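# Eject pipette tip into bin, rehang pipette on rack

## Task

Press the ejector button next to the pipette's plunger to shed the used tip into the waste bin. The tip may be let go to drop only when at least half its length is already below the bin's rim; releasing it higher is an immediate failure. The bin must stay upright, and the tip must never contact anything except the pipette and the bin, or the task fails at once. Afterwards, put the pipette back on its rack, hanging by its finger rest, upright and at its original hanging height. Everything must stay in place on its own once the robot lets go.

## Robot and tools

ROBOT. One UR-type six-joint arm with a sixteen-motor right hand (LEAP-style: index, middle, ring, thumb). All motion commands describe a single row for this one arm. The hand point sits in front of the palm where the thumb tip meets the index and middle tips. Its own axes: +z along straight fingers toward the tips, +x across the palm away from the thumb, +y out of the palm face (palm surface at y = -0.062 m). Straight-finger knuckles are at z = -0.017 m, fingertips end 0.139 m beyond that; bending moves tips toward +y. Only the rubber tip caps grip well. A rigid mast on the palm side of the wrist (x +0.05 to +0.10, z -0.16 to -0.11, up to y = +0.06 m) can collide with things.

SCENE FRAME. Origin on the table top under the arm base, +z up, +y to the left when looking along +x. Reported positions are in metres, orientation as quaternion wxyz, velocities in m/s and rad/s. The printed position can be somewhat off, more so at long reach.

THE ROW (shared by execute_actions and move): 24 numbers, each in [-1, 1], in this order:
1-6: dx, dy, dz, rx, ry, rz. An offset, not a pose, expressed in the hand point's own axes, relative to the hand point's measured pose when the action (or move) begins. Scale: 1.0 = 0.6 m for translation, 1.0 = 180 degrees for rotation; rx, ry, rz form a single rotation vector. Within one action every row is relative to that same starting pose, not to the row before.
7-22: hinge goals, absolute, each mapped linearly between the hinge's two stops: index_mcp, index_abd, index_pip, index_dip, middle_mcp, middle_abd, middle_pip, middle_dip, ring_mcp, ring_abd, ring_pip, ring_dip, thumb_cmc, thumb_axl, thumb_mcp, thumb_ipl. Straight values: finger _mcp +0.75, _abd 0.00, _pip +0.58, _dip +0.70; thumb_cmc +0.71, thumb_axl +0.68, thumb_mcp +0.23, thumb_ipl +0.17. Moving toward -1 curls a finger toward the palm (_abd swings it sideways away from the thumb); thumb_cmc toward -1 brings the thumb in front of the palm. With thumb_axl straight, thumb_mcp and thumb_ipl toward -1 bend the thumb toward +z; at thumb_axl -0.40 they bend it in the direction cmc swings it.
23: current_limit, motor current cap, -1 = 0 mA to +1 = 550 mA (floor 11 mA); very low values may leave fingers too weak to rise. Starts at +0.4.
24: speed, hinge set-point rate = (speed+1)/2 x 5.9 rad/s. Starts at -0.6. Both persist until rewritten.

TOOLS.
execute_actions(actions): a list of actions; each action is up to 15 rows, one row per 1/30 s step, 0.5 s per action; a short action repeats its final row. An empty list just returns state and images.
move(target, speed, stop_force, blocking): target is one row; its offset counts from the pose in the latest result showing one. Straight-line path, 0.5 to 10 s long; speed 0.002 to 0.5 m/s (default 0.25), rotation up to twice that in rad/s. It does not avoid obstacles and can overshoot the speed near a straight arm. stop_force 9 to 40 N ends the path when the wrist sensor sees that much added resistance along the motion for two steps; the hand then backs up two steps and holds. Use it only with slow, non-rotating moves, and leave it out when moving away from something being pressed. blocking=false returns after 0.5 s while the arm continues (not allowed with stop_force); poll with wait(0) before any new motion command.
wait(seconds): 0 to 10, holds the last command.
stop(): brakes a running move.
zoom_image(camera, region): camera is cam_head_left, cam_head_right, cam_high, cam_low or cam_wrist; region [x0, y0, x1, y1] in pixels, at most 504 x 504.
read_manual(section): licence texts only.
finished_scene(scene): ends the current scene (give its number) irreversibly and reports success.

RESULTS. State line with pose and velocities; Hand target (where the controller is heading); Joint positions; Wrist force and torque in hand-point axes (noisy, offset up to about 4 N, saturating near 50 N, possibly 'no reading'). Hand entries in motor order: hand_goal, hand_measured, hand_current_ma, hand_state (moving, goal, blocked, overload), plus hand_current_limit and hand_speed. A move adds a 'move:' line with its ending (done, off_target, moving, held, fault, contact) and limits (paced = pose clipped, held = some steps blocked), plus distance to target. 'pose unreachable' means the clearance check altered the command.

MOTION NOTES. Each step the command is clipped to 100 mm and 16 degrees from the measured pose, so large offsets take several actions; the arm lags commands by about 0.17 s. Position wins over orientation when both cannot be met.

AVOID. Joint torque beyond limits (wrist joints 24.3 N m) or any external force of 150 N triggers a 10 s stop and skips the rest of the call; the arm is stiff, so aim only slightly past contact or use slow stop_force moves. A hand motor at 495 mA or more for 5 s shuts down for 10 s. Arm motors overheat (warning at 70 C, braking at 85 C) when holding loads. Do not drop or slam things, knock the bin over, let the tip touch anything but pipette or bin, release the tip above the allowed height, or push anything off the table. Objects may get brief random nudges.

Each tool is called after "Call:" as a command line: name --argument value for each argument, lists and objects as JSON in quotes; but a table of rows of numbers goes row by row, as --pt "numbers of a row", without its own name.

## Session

Call:
execute_actions --actions '[]'

Scene clock: 0.00 s.
end_effector_position=(+0.4265, +0.1873, +0.2419) hand_goal=(+0.754, +0.000, +0.576, +0.696, +0.754, +0.000, +0.576, +0.696, +0.754, +0.000, +0.576, +0.696, +0.714, +0.678, +0.226, +0.168) hand_measured=(+0.754, +0.000, +0.576, +0.696, +0.754, +0.000, +0.576, +0.696, +0.754, +0.000, +0.576, +0.696, +0.714, +0.678, +0.226, +0.168) hand_current_ma=(+0, +0, +0, +0, +0, +0, +0, +0, +0, +0, +0, +0, +0, +0, +0, +0) hand_state=(goal, goal, goal, goal, goal, goal, goal, goal, goal, goal, goal, goal, goal, goal, goal, goal) hand_current_limit=0.40 hand_speed=-0.60 end_effector_quat_wxyz=(+0.095, -0.382, +0.595, +0.701) end_effector_velocity=(-0.000, +0.000, -0.000) end_effector_angular_velocity=(+0.001, +0.000, +0.001)
Joint positions: [-0.22  -0.805  1.693 -0.886 -0.686  2.435]
Joint velocities: [ 0.     0.     0.     0.    -0.    -0.001]
Wrist force (N, on the end effector, along its own x y z axes, offset not removed): no reading
Wrist torque (N m, same axes, about the end effector's origin, offset not removed): no reading
Hand target: +0.426, +0.187, +0.242; +0.095, -0.382, +0.595, +0.701
camera_calibration (this result's frames):
cam_wrist: T_world_to_cam=[[0.338043, 0.0391228, 0.940317, -0.353275], [0.889985, -0.338178, -0.305878, -0.28158], [0.306028, 0.940269, -0.149137, -0.14581], [0, 0, 0, 1]] pos_world=[0.414646, 0.0556973, 0.224316]

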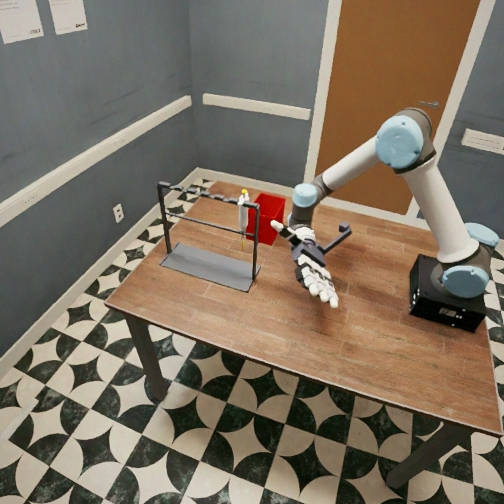

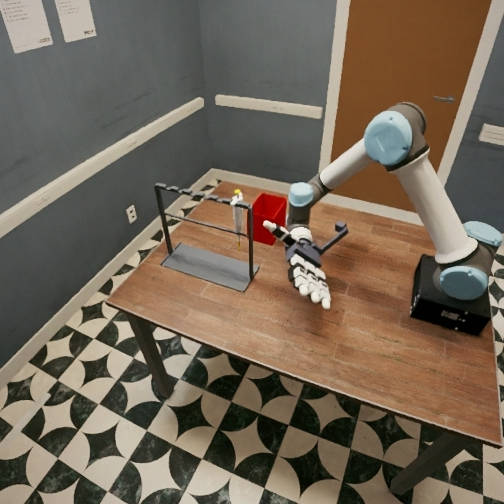

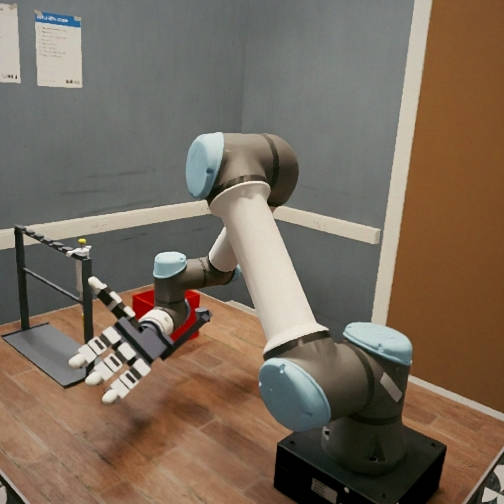

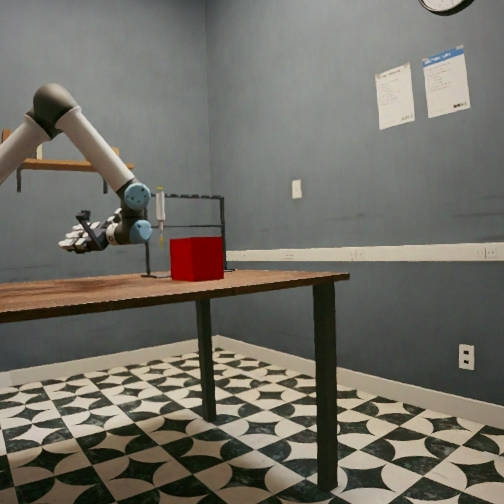

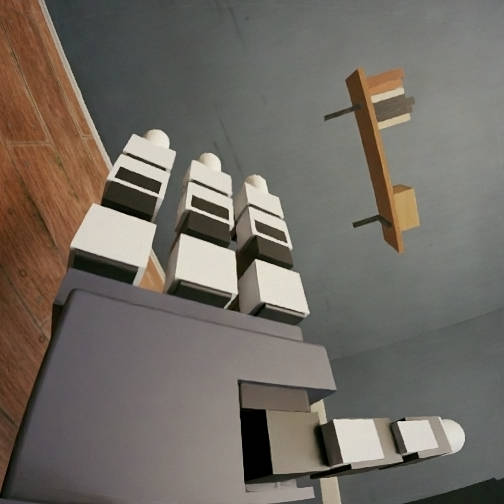

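Call:
move --target '[-0.053,0.148,-0.41,0.5926,-0.2736,-0.1745,0.754,-0.12,0.576,0.696,0.754,0.1,0.576,0.696,0.754,0,0.576,0.696,0.714,0.678,0.226,0.168,0.4,-0.6]' --speed 0.4

Scene clock: 7.47 s.
end_effector_position=(+0.4998, -0.0503, +0.3299) hand_goal=(+0.754, -0.120, +0.576, +0.696, +0.754, +0.100, +0.576, +0.696, +0.754, +0.000, +0.576, +0.696, +0.714, +0.678, +0.226, +0.168) hand_measured=(+0.758, -0.106, +0.576, +0.696, +0.756, +0.082, +0.576, +0.696, +0.756, -0.004, +0.576, +0.696, +0.718, +0.678, +0.226, +0.168) hand_current_ma=(+16, +60, +4, +0, +13, -84, +4, +0, +15, -14, +4, +0, +17, -5, -1, -2) hand_state=(goal, goal, goal, goal, goal, goal, goal, goal, goal, goal, goal, goal, goal, goal, goal, goal) hand_current_limit=0.40 hand_speed=-0.60 end_effector_quat_wxyz=(+0.707, +0.001, +0.707, +0.001) end_effector_velocity=(+0.000, +0.000, -0.000) end_effector_angular_velocity=(+0.002, -0.009, -0.003)
Joint positions: [-0.89  -0.924  2.456 -4.673 -0.65   4.715]
Joint velocities: [ 0.003  0.008 -0.004 -0.019 -0.007  0.013]
Wrist force (N, on the end effector, along its own x y z axes, offset not removed): [2.2 1.1 1.6]
Wrist torque (N m, same axes, about the end effector's origin, offset not removed): [-0.04 -0.32 0.18]
Hand target: +0.500, -0.050, +0.330; +0.708, +0.001, +0.707, +0.001
Off the commanded pose: 0.001 m, 0 deg.
move: done; limits=paced
camera_calibration (this result's frames):
cam_wrist: T_world_to_cam=[[-0.1074, 0.504372, 0.856781, -0.177893], [-0.682908, -0.66373, 0.305122, 0.167869], [0.722566, -0.552333, 0.415724, -0.401319], [0, 0, 0, 1]] pos_world=[0.385513, -0.0205179, 0.268033]

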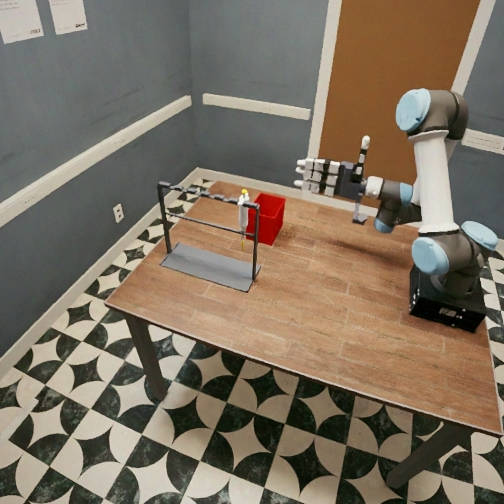

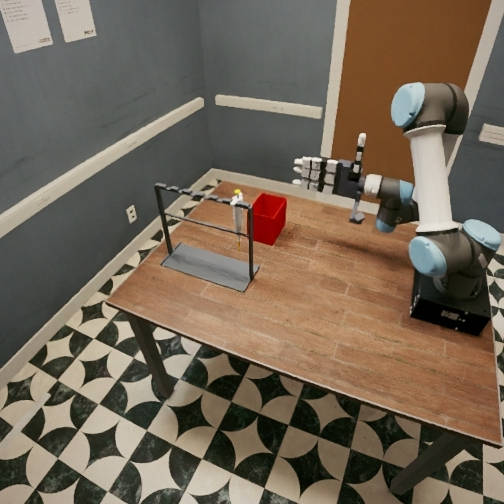

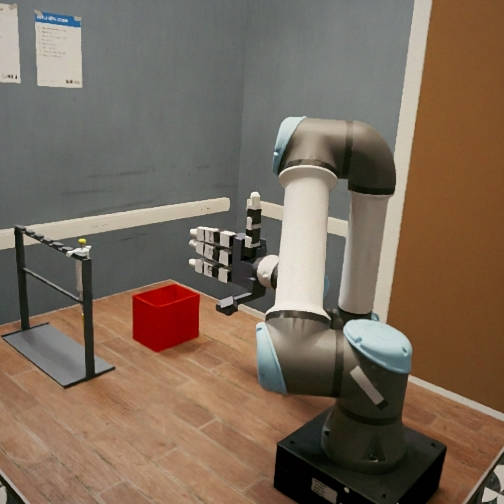

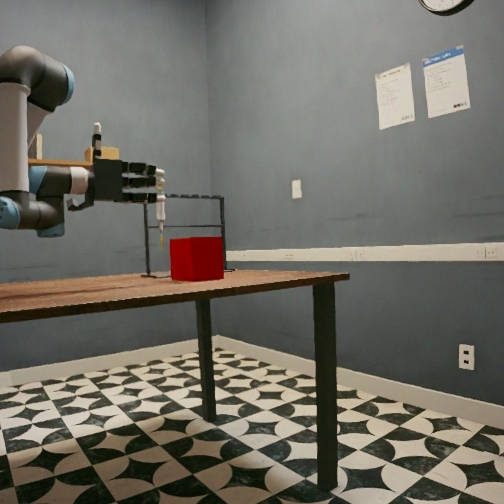

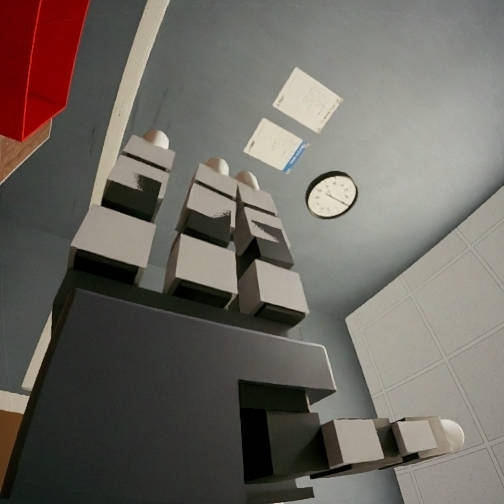

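Call:
move --target '[0.142,0.30,0.35,0,0,0,0.754,-0.12,0.576,0.696,0.754,0.1,0.576,0.696,0.754,0,0.576,0.696,0.714,0.678,0.226,0.168,0.4,-0.6]' --speed 0.3

Call:
zoom_image --camera "cam_low" --region '[120, 170, 240, 260]'

Call:
move --target '[0,0.097,0,0,0,0,0.754,-0.12,0.576,0.696,0.754,0.1,0.576,0.696,0.754,0,0.576,0.696,0.714,0.678,0.226,0.168,0.4,-0.6]' --speed 0.08

Call:
execute_actions --actions '[[[0,0,0,0,0,0,0.3,-0.12,-0.1,0.2,0.3,0.1,-0.1,0.2,0.754,0,0.576,0.696,0.714,0.678,0.226,0.168,0.4,-0.7]],[[0,0,0,0,0,0,0.3,-0.12,-0.1,0.2,0.3,0.1,-0.1,0.2,0.754,0,0.576,0.696,0.714,0.678,0.226,0.168,0.4,-0.7]],[[0,0,0,0,0,0,0.3,-0.12,-0.1,0.2,0.3,0.1,-0.1,0.2,0.754,0,0.576,0.696,0.714,0.678,0.226,0.168,0.4,-0.7]]]'

Call:
zoom_image --camera "cam_head_left" --region '[200, 160, 340, 270]'

Call:
zoom_image --camera "cam_high" --region '[20, 210, 180, 350]'

Scene clock: 13.00 s.
end_effector_position=(+0.7099, +0.1300, +0.2449) hand_goal=(+0.754, -0.120, +0.576, +0.696, +0.754, +0.100, +0.576, +0.696, +0.754, +0.000, +0.576, +0.696, +0.714, +0.678, +0.226, +0.168) hand_measured=(+0.756, -0.106, +0.576, +0.696, +0.756, +0.082, +0.576, +0.696, +0.756, -0.004, +0.576, +0.696, +0.716, +0.678, +0.226, +0.168) hand_current_ma=(+10, +60, +4, +0, +6, -84, +4, +0, +9, -15, +4, +0, +11, -5, -1, -2) hand_state=(goal, goal, goal, goal, goal, goal, goal, goal, goal, goal, goal, goal, goal, goal, goal, goal) hand_current_limit=0.40 hand_speed=-0.60 end_effector_quat_wxyz=(+0.707, +0.001, +0.707, +0.001) end_effector_velocity=(+0.001, +0.001, -0.001) end_effector_angular_velocity=(+0.000, -0.000, +0.000)
Joint positions: [-0.156 -0.595  1.877 -4.423 -1.384  4.715]
Joint velocities: [ 0.002  0.003 -0.005  0.003 -0.002  0.   ]
Wrist force (N, on the end effector, along its own x y z axes, offset not removed): [-0.5 0.7 1.8]
Wrist torque (N m, same axes, about the end effector's origin, offset not removed): [-0.08 -0.15 0.05]
Hand target: +0.710, +0.130, +0.245; +0.707, +0.001, +0.707, +0.001
Off the commanded pose: 0.000 m, 0 deg.
move: done
camera_calibration (this result's frames):
cam_wrist: T_world_to_cam=[[-0.107138, 0.504776, 0.856576, -0.173676], [-0.6828, -0.663597, 0.305652, 0.456769], [0.722707, -0.552124, 0.415758, -0.418328], [0, 0, 0, 1]] pos_world=[0.595603, 0.159809, 0.183078]

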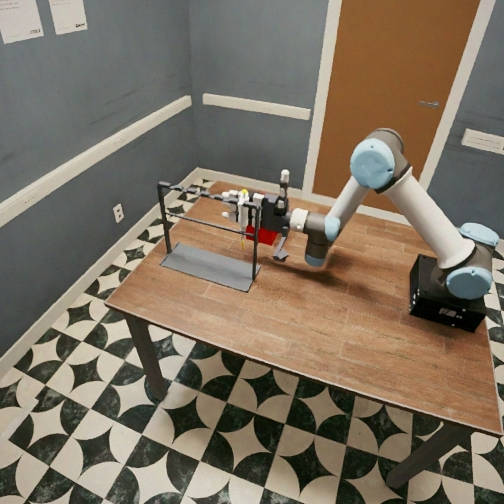

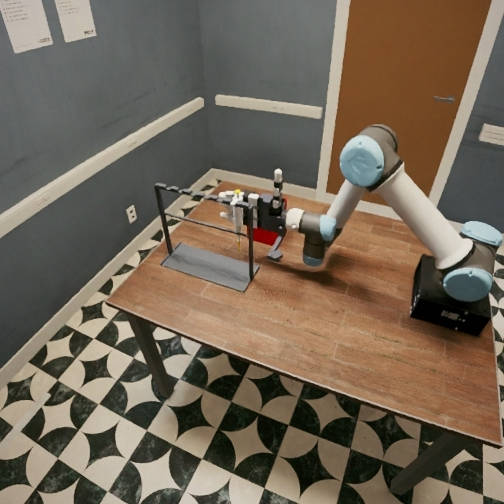

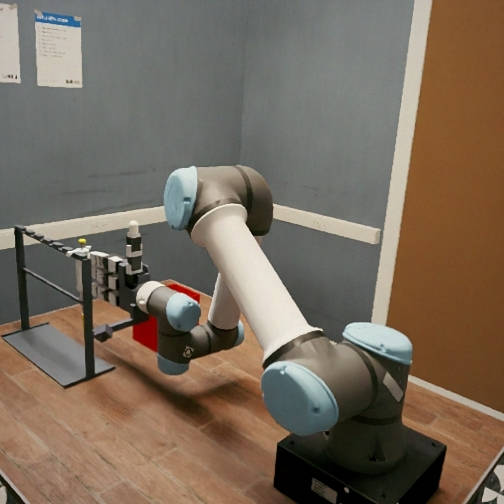

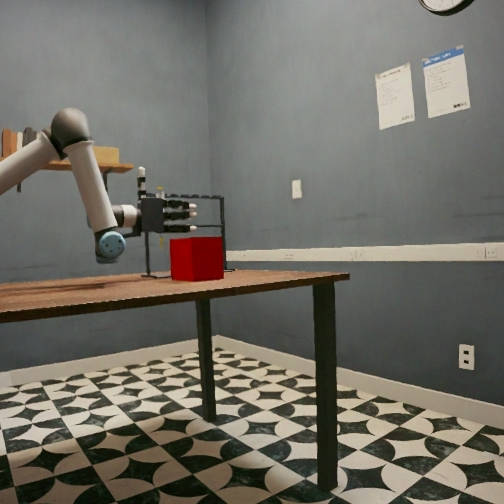

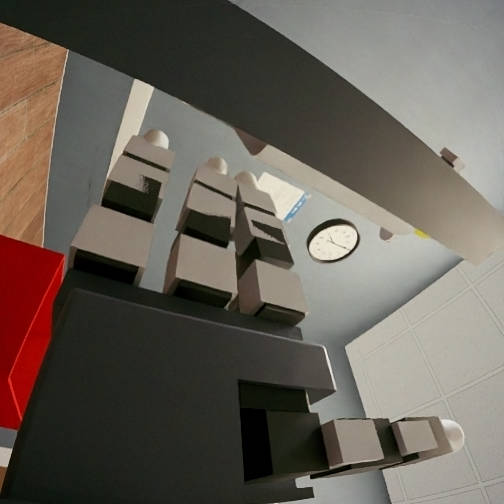

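Region (120, 170, 240, 260) of cam_low's 504x504 image, scaled by 4.200, with more detail than that image has; it fills the top 378 rows of this view, and the rest is white.

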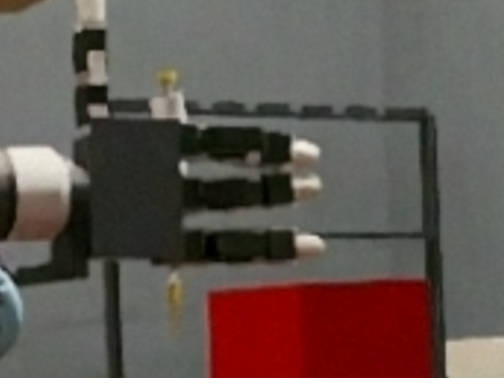

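Scene clock: 14.13 s.
end_effector_position=(+0.7099, +0.1882, +0.2449) hand_goal=(+0.754, -0.120, +0.576, +0.696, +0.754, +0.100, +0.576, +0.696, +0.754, +0.000, +0.576, +0.696, +0.714, +0.678, +0.226, +0.168) hand_measured=(+0.756, -0.106, +0.576, +0.696, +0.756, +0.082, +0.576, +0.696, +0.756, -0.004, +0.576, +0.696, +0.716, +0.678, +0.226, +0.168) hand_current_ma=(+11, +60, +4, +0, +7, -84, +4, +0, +8, -15, +4, +0, +11, -5, -1, -2) hand_state=(goal, goal, goal, goal, goal, goal, goal, goal, goal, goal, goal, goal, goal, goal, goal, goal) hand_current_limit=0.40 hand_speed=-0.60 end_effector_quat_wxyz=(+0.707, +0.001, +0.707, +0.001) end_effector_velocity=(+0.000, +0.001, +0.001) end_effector_angular_velocity=(-0.000, -0.001, +0.000)
Joint positions: [-0.033 -0.588  1.85  -4.403 -1.508  4.715]
Joint velocities: [ 0.003 -0.001 -0.001  0.001 -0.003  0.   ]
Wrist force (N, on the end effector, along its own x y z axes, offset not removed): [4.7 -1.5 0.2]
Wrist torque (N m, same axes, about the end effector's origin, offset not removed): [-0.05 -0.68 0.34]
Hand target: +0.710, +0.188, +0.245; +0.707, +0.001, +0.707, +0.001
Off the commanded pose: 0.000 m, 0 deg.
move: done
camera_calibration (this result's frames):
cam_wrist: T_world_to_cam=[[-0.107136, 0.504847, 0.856535, -0.203045], [-0.682788, -0.663581, 0.305715, 0.495314], [0.722719, -0.552078, 0.415796, -0.386257], [0, 0, 0, 1]] pos_world=[0.595596, 0.217944, 0.183094]

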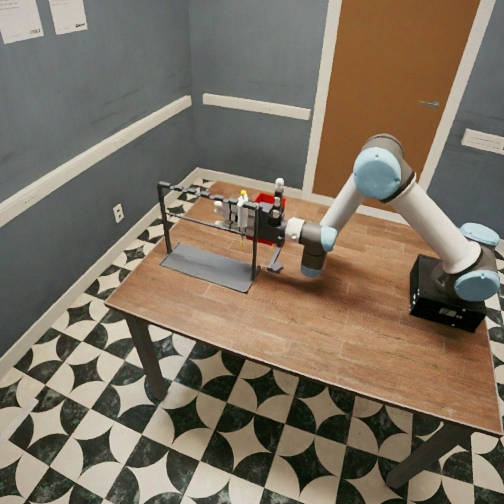

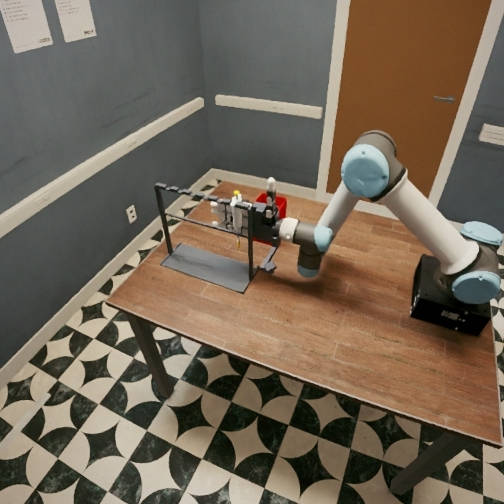

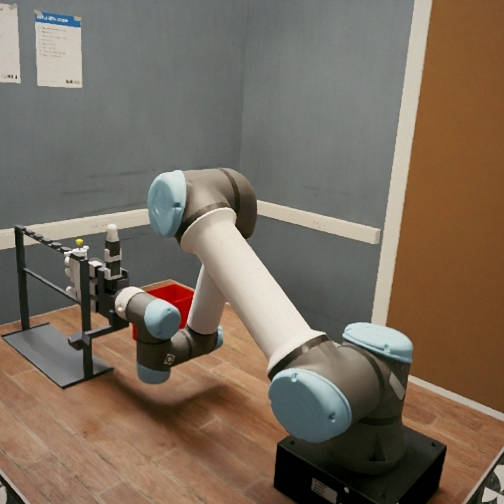

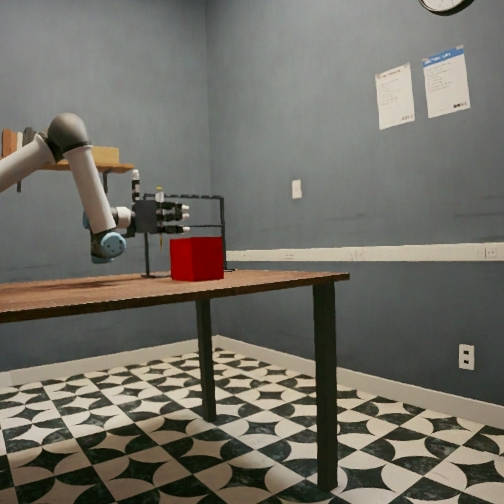

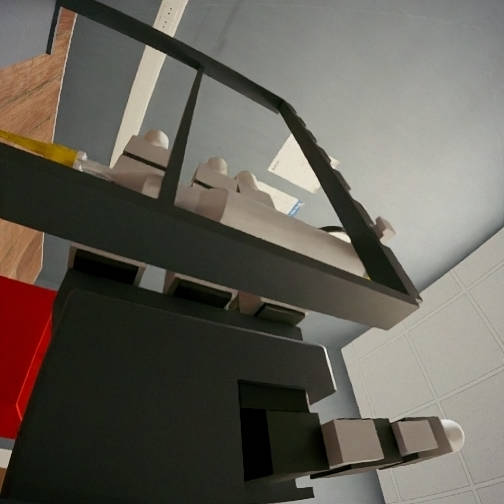

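Scene clock: 15.63 s.
end_effector_position=(+0.7099, +0.1882, +0.2449) hand_goal=(+0.300, -0.120, -0.100, +0.200, +0.300, +0.100, -0.100, +0.200, +0.754, +0.000, +0.576, +0.696, +0.714, +0.678, +0.226, +0.168) hand_measured=(+0.304, -0.122, -0.096, +0.202, +0.302, +0.088, -0.098, +0.204, +0.756, -0.004, +0.576, +0.696, +0.716, +0.678, +0.226, +0.168) hand_current_ma=(+17, -9, +18, +15, +14, -55, +13, +15, +8, -15, +4, +0, +11, -5, -1, -2) hand_state=(goal, goal, goal, goal, goal, goal, goal, goal, goal, goal, goal, goal, goal, goal, goal, goal) hand_current_limit=0.40 hand_speed=-0.70 end_effector_quat_wxyz=(+0.707, +0.001, +0.707, +0.001) end_effector_velocity=(+0.000, +0.000, +0.001) end_effector_angular_velocity=(-0.001, -0.002, +0.000)
Joint positions: [-0.033 -0.588  1.85  -4.403 -1.508  4.715]
Joint velocities: [-0.    -0.001 -0.     0.     0.    -0.001]
Wrist force (N, on the end effector, along its own x y z axes, offset not removed): [0.2 -0.9 1.9]
Wrist torque (N m, same axes, about the end effector's origin, offset not removed): [-0.34 -0.39 -0.16]
Hand target: +0.710, +0.188, +0.245; +0.707, +0.001, +0.707, +0.001
Off the commanded pose: 0.000 m, 0 deg.
camera_calibration (this result's frames):
cam_wrist: T_world_to_cam=[[-0.107135, 0.504846, 0.856535, -0.203059], [-0.682786, -0.663582, 0.305716, 0.495338], [0.722721, -0.552077, 0.415795, -0.386245], [0, 0, 0, 1]] pos_world=[0.595602, 0.217973, 0.183093]

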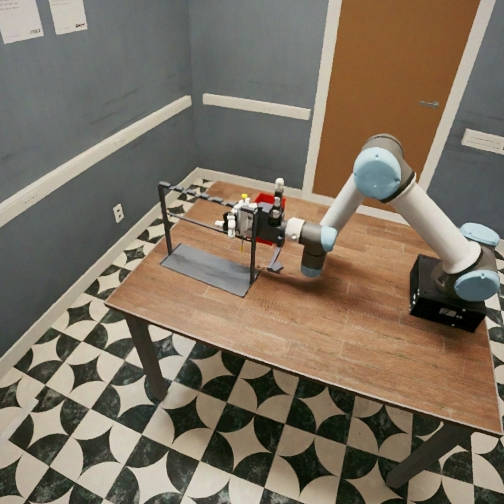

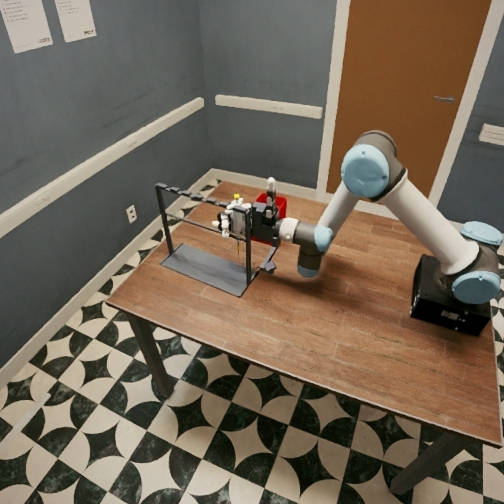

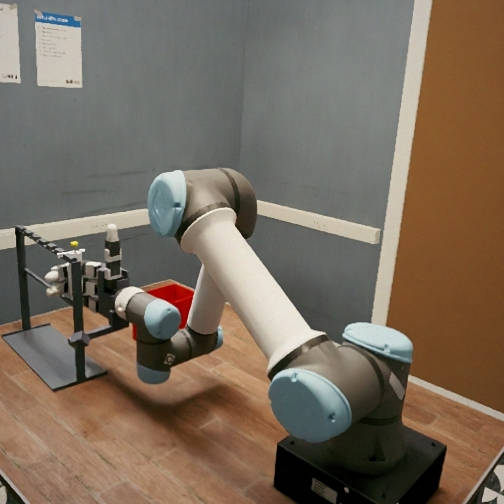

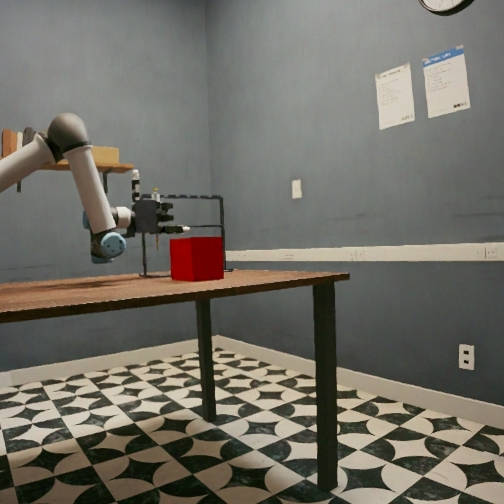

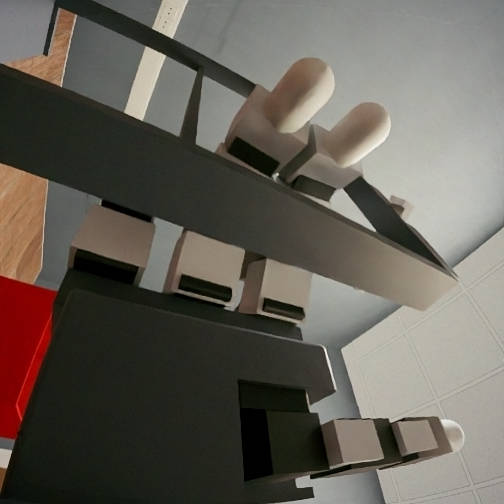

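Region (200, 160, 340, 270) of cam_head_left's 504x504 image, scaled by 3.600, with more detail than that image has; it fills the top 396 rows of this view, and the rest is white.

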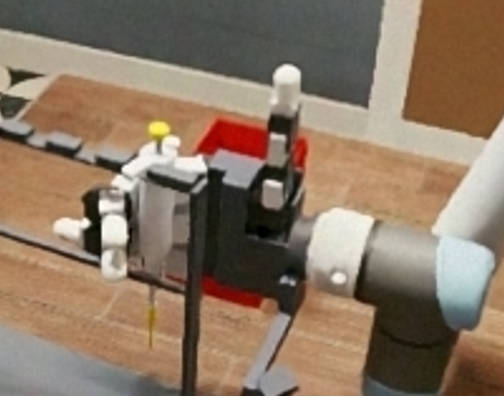

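Region (20, 210, 180, 350) of cam_high's 504x504 image, scaled by 3.150, with more detail than that image has; it fills the top 441 rows of this view, and the rest is white.

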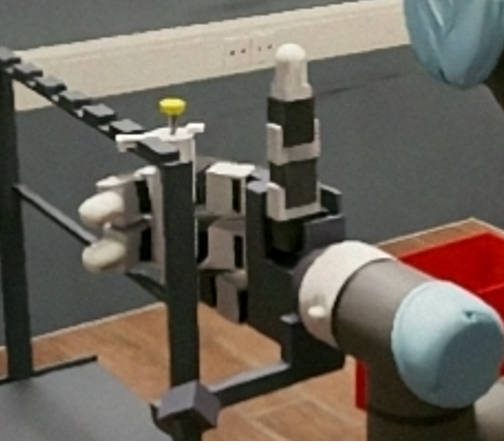

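Call:
move --target '[0,0.015,0.02,0,0,0,0.3,-0.12,-0.1,0.2,0.3,0.1,-0.1,0.2,0.754,0,0.576,0.696,0.714,0.678,0.226,0.168,0.4,-0.7]' --speed 0.04

Call:
execute_actions --actions '[[[0,0,0,0,0,0,0.25,-0.12,-0.8,-0.4,0.25,0.1,-0.8,-0.4,0.754,0,0.576,0.696,0.714,0.678,0.226,0.168,0.4,-0.7]],[[0,0,0,0,0,0,0.25,-0.12,-0.8,-0.4,0.25,0.1,-0.8,-0.4,0.754,0,0.576,0.696,0.714,0.678,0.226,0.168,0.4,-0.7]],[[0,0,0,0,0,0,0.25,-0.12,-0.8,-0.4,0.25,0.1,-0.8,-0.4,0.754,0,0.576,0.696,0.714,0.678,0.226,0.168,0.4,-0.7]]]'

Call:
zoom_image --camera "cam_head_left" --region '[200, 160, 340, 270]'

Call:
zoom_image --camera "cam_high" --region '[20, 210, 180, 350]'

Scene clock: 19.30 s.
end_effector_position=(+0.7218, +0.1971, +0.2449) hand_goal=(+0.300, -0.120, -0.100, +0.200, +0.300, +0.100, -0.100, +0.200, +0.754, +0.000, +0.576, +0.696, +0.714, +0.678, +0.226, +0.168) hand_measured=(+0.302, -0.122, -0.098, +0.202, +0.302, +0.088, -0.098, +0.204, +0.756, -0.004, +0.576, +0.696, +0.716, +0.678, +0.226, +0.168) hand_current_ma=(+16, -9, +17, +15, +14, -53, +13, +15, +8, -15, +4, +0, +11, -5, -1, -2) hand_state=(goal, goal, goal, goal, goal, goal, goal, goal, goal, goal, goal, goal, goal, goal, goal, goal) hand_current_limit=0.40 hand_speed=-0.70 end_effector_quat_wxyz=(+0.707, +0.001, +0.707, +0.001) end_effector_velocity=(+0.001, +0.001, +0.000) end_effector_angular_velocity=(-0.001, -0.001, +0.001)
Joint positions: [-0.013 -0.577  1.808 -4.372 -1.528  4.715]
Joint velocities: [ 0.002  0.001 -0.004  0.002 -0.002 -0.001]
Wrist force (N, on the end effector, along its own x y z axes, offset not removed): [0.0 -1.1 1.6]
Wrist torque (N m, same axes, about the end effector's origin, offset not removed): [-0.15 -0.46 -0.44]
Hand target: +0.722, +0.197, +0.245; +0.707, +0.001, +0.707, +0.001
Off the commanded pose: 0.000 m, 0 deg.
move: done
camera_calibration (this result's frames):
cam_wrist: T_world_to_cam=[[-0.107138, 0.504857, 0.856528, -0.206319], [-0.682778, -0.663585, 0.305728, 0.509389], [0.722728, -0.552064, 0.4158, -0.389925], [0, 0, 0, 1]] pos_world=[0.607504, 0.226921, 0.183114]

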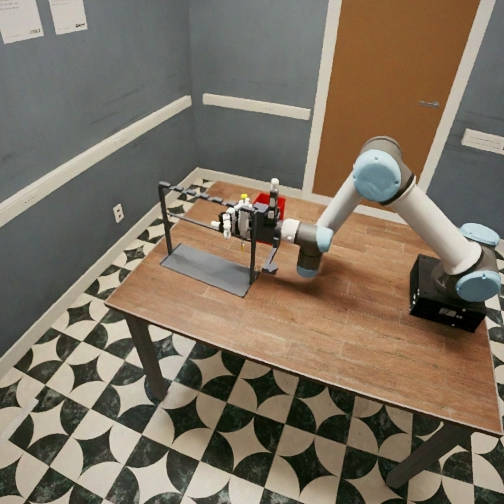

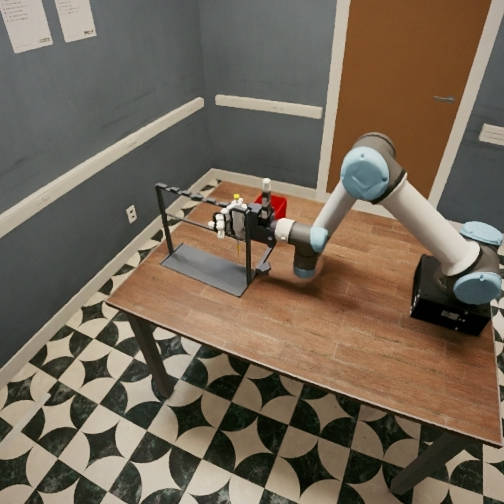

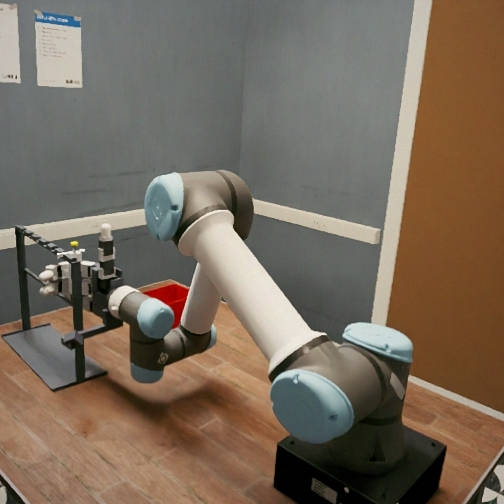

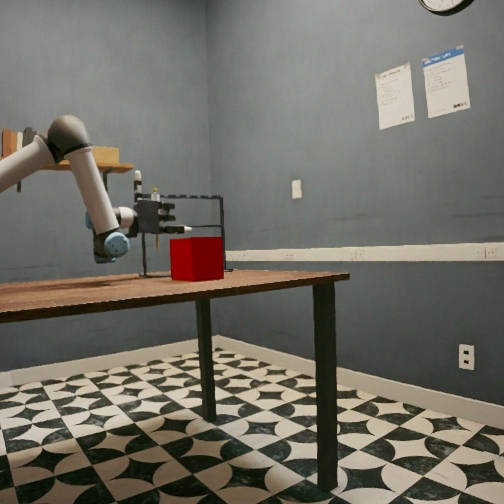

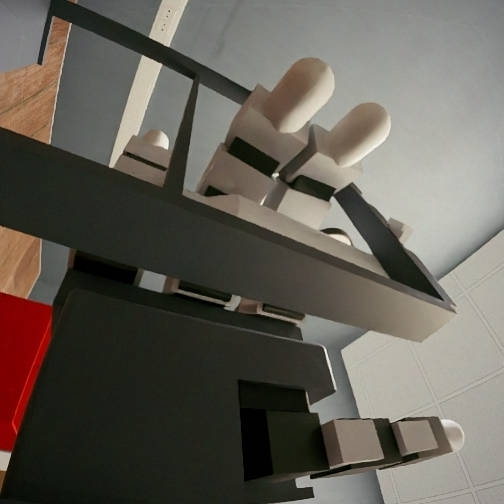

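Scene clock: 20.80 s.
end_effector_position=(+0.7218, +0.1972, +0.2449) hand_goal=(+0.250, -0.120, -0.800, -0.400, +0.250, +0.100, -0.800, -0.400, +0.754, +0.000, +0.576, +0.696, +0.714, +0.678, +0.226, +0.168) hand_measured=(+0.250, -0.122, -0.626, -0.320, +0.252, +0.092, -0.636, -0.316, +0.756, -0.004, +0.576, +0.696, +0.716, +0.678, +0.226, +0.168) hand_current_ma=(-1, -9, +385, +385, +14, -37, +385, +385, +8, -15, +4, +0, +11, -5, -1, -2) hand_state=(goal, goal, blocked, blocked, goal, goal, blocked, blocked, goal, goal, goal, goal, goal, goal, goal, goal) hand_current_limit=0.40 hand_speed=-0.70 end_effector_quat_wxyz=(+0.707, +0.001, +0.707, +0.001) end_effector_velocity=(+0.000, +0.000, +0.001) end_effector_angular_velocity=(+0.000, -0.001, +0.000)
Joint positions: [-0.013 -0.577  1.808 -4.371 -1.528  4.715]
Joint velocities: [ 0.001 -0.001 -0.     0.001 -0.     0.   ]
Wrist force (N, on the end effector, along its own x y z axes, offset not removed): [-0.3 1.4 0.6]
Wrist torque (N m, same axes, about the end effector's origin, offset not removed): [0.02 -0.68 0.06]
Hand target: +0.722, +0.197, +0.245; +0.707, +0.001, +0.707, +0.001
Off the commanded pose: 0.000 m, 0 deg.
camera_calibration (this result's frames):
cam_wrist: T_world_to_cam=[[-0.107122, 0.504859, 0.856529, -0.206333], [-0.682792, -0.663569, 0.305731, 0.509429], [0.722717, -0.55208, 0.415797, -0.38993], [0, 0, 0, 1]] pos_world=[0.60754, 0.226938, 0.183114]

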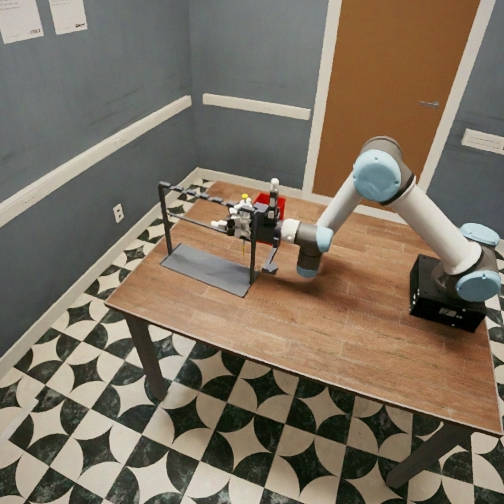

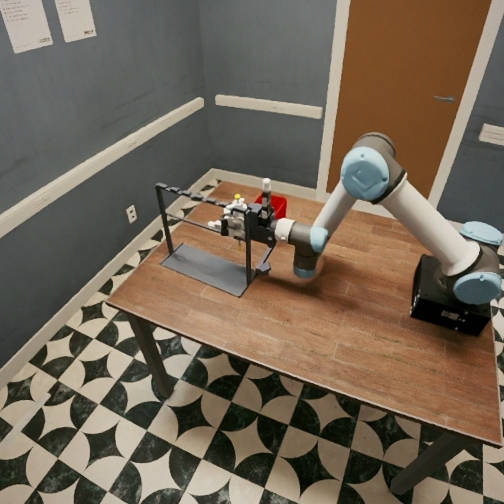

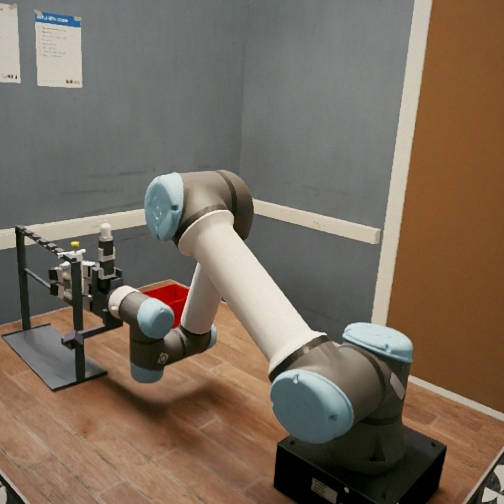

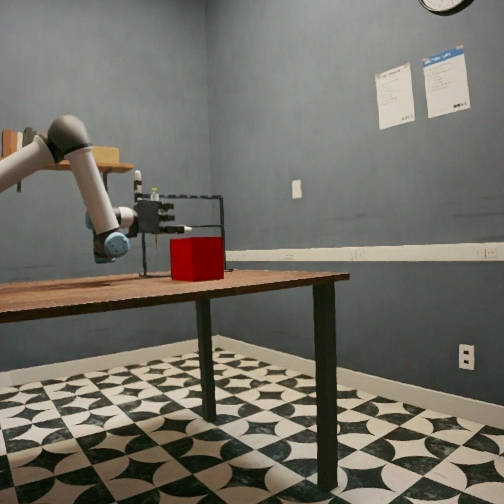

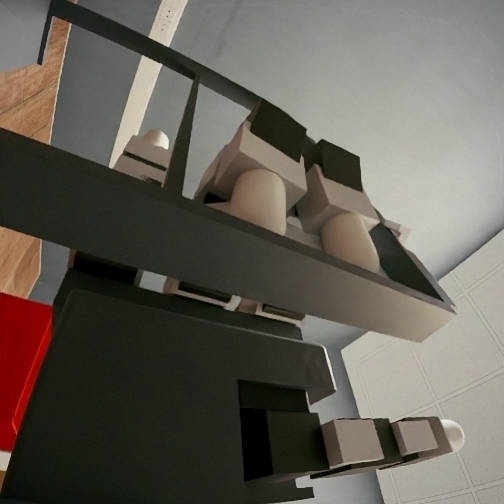

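Region (200, 160, 340, 270) of cam_head_left's 504x504 image, scaled by 3.600, with more detail than that image has; it fills the top 396 rows of this view, and the rest is white.

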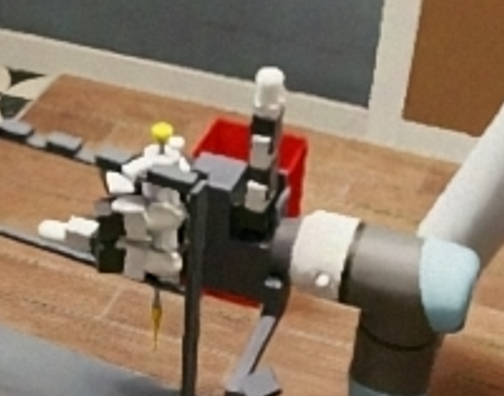

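Region (20, 210, 180, 350) of cam_high's 504x504 image, scaled by 3.150, with more detail than that image has; it fills the top 441 rows of this view, and the rest is white.

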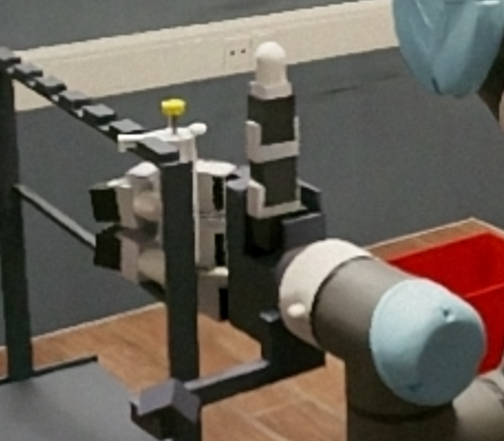

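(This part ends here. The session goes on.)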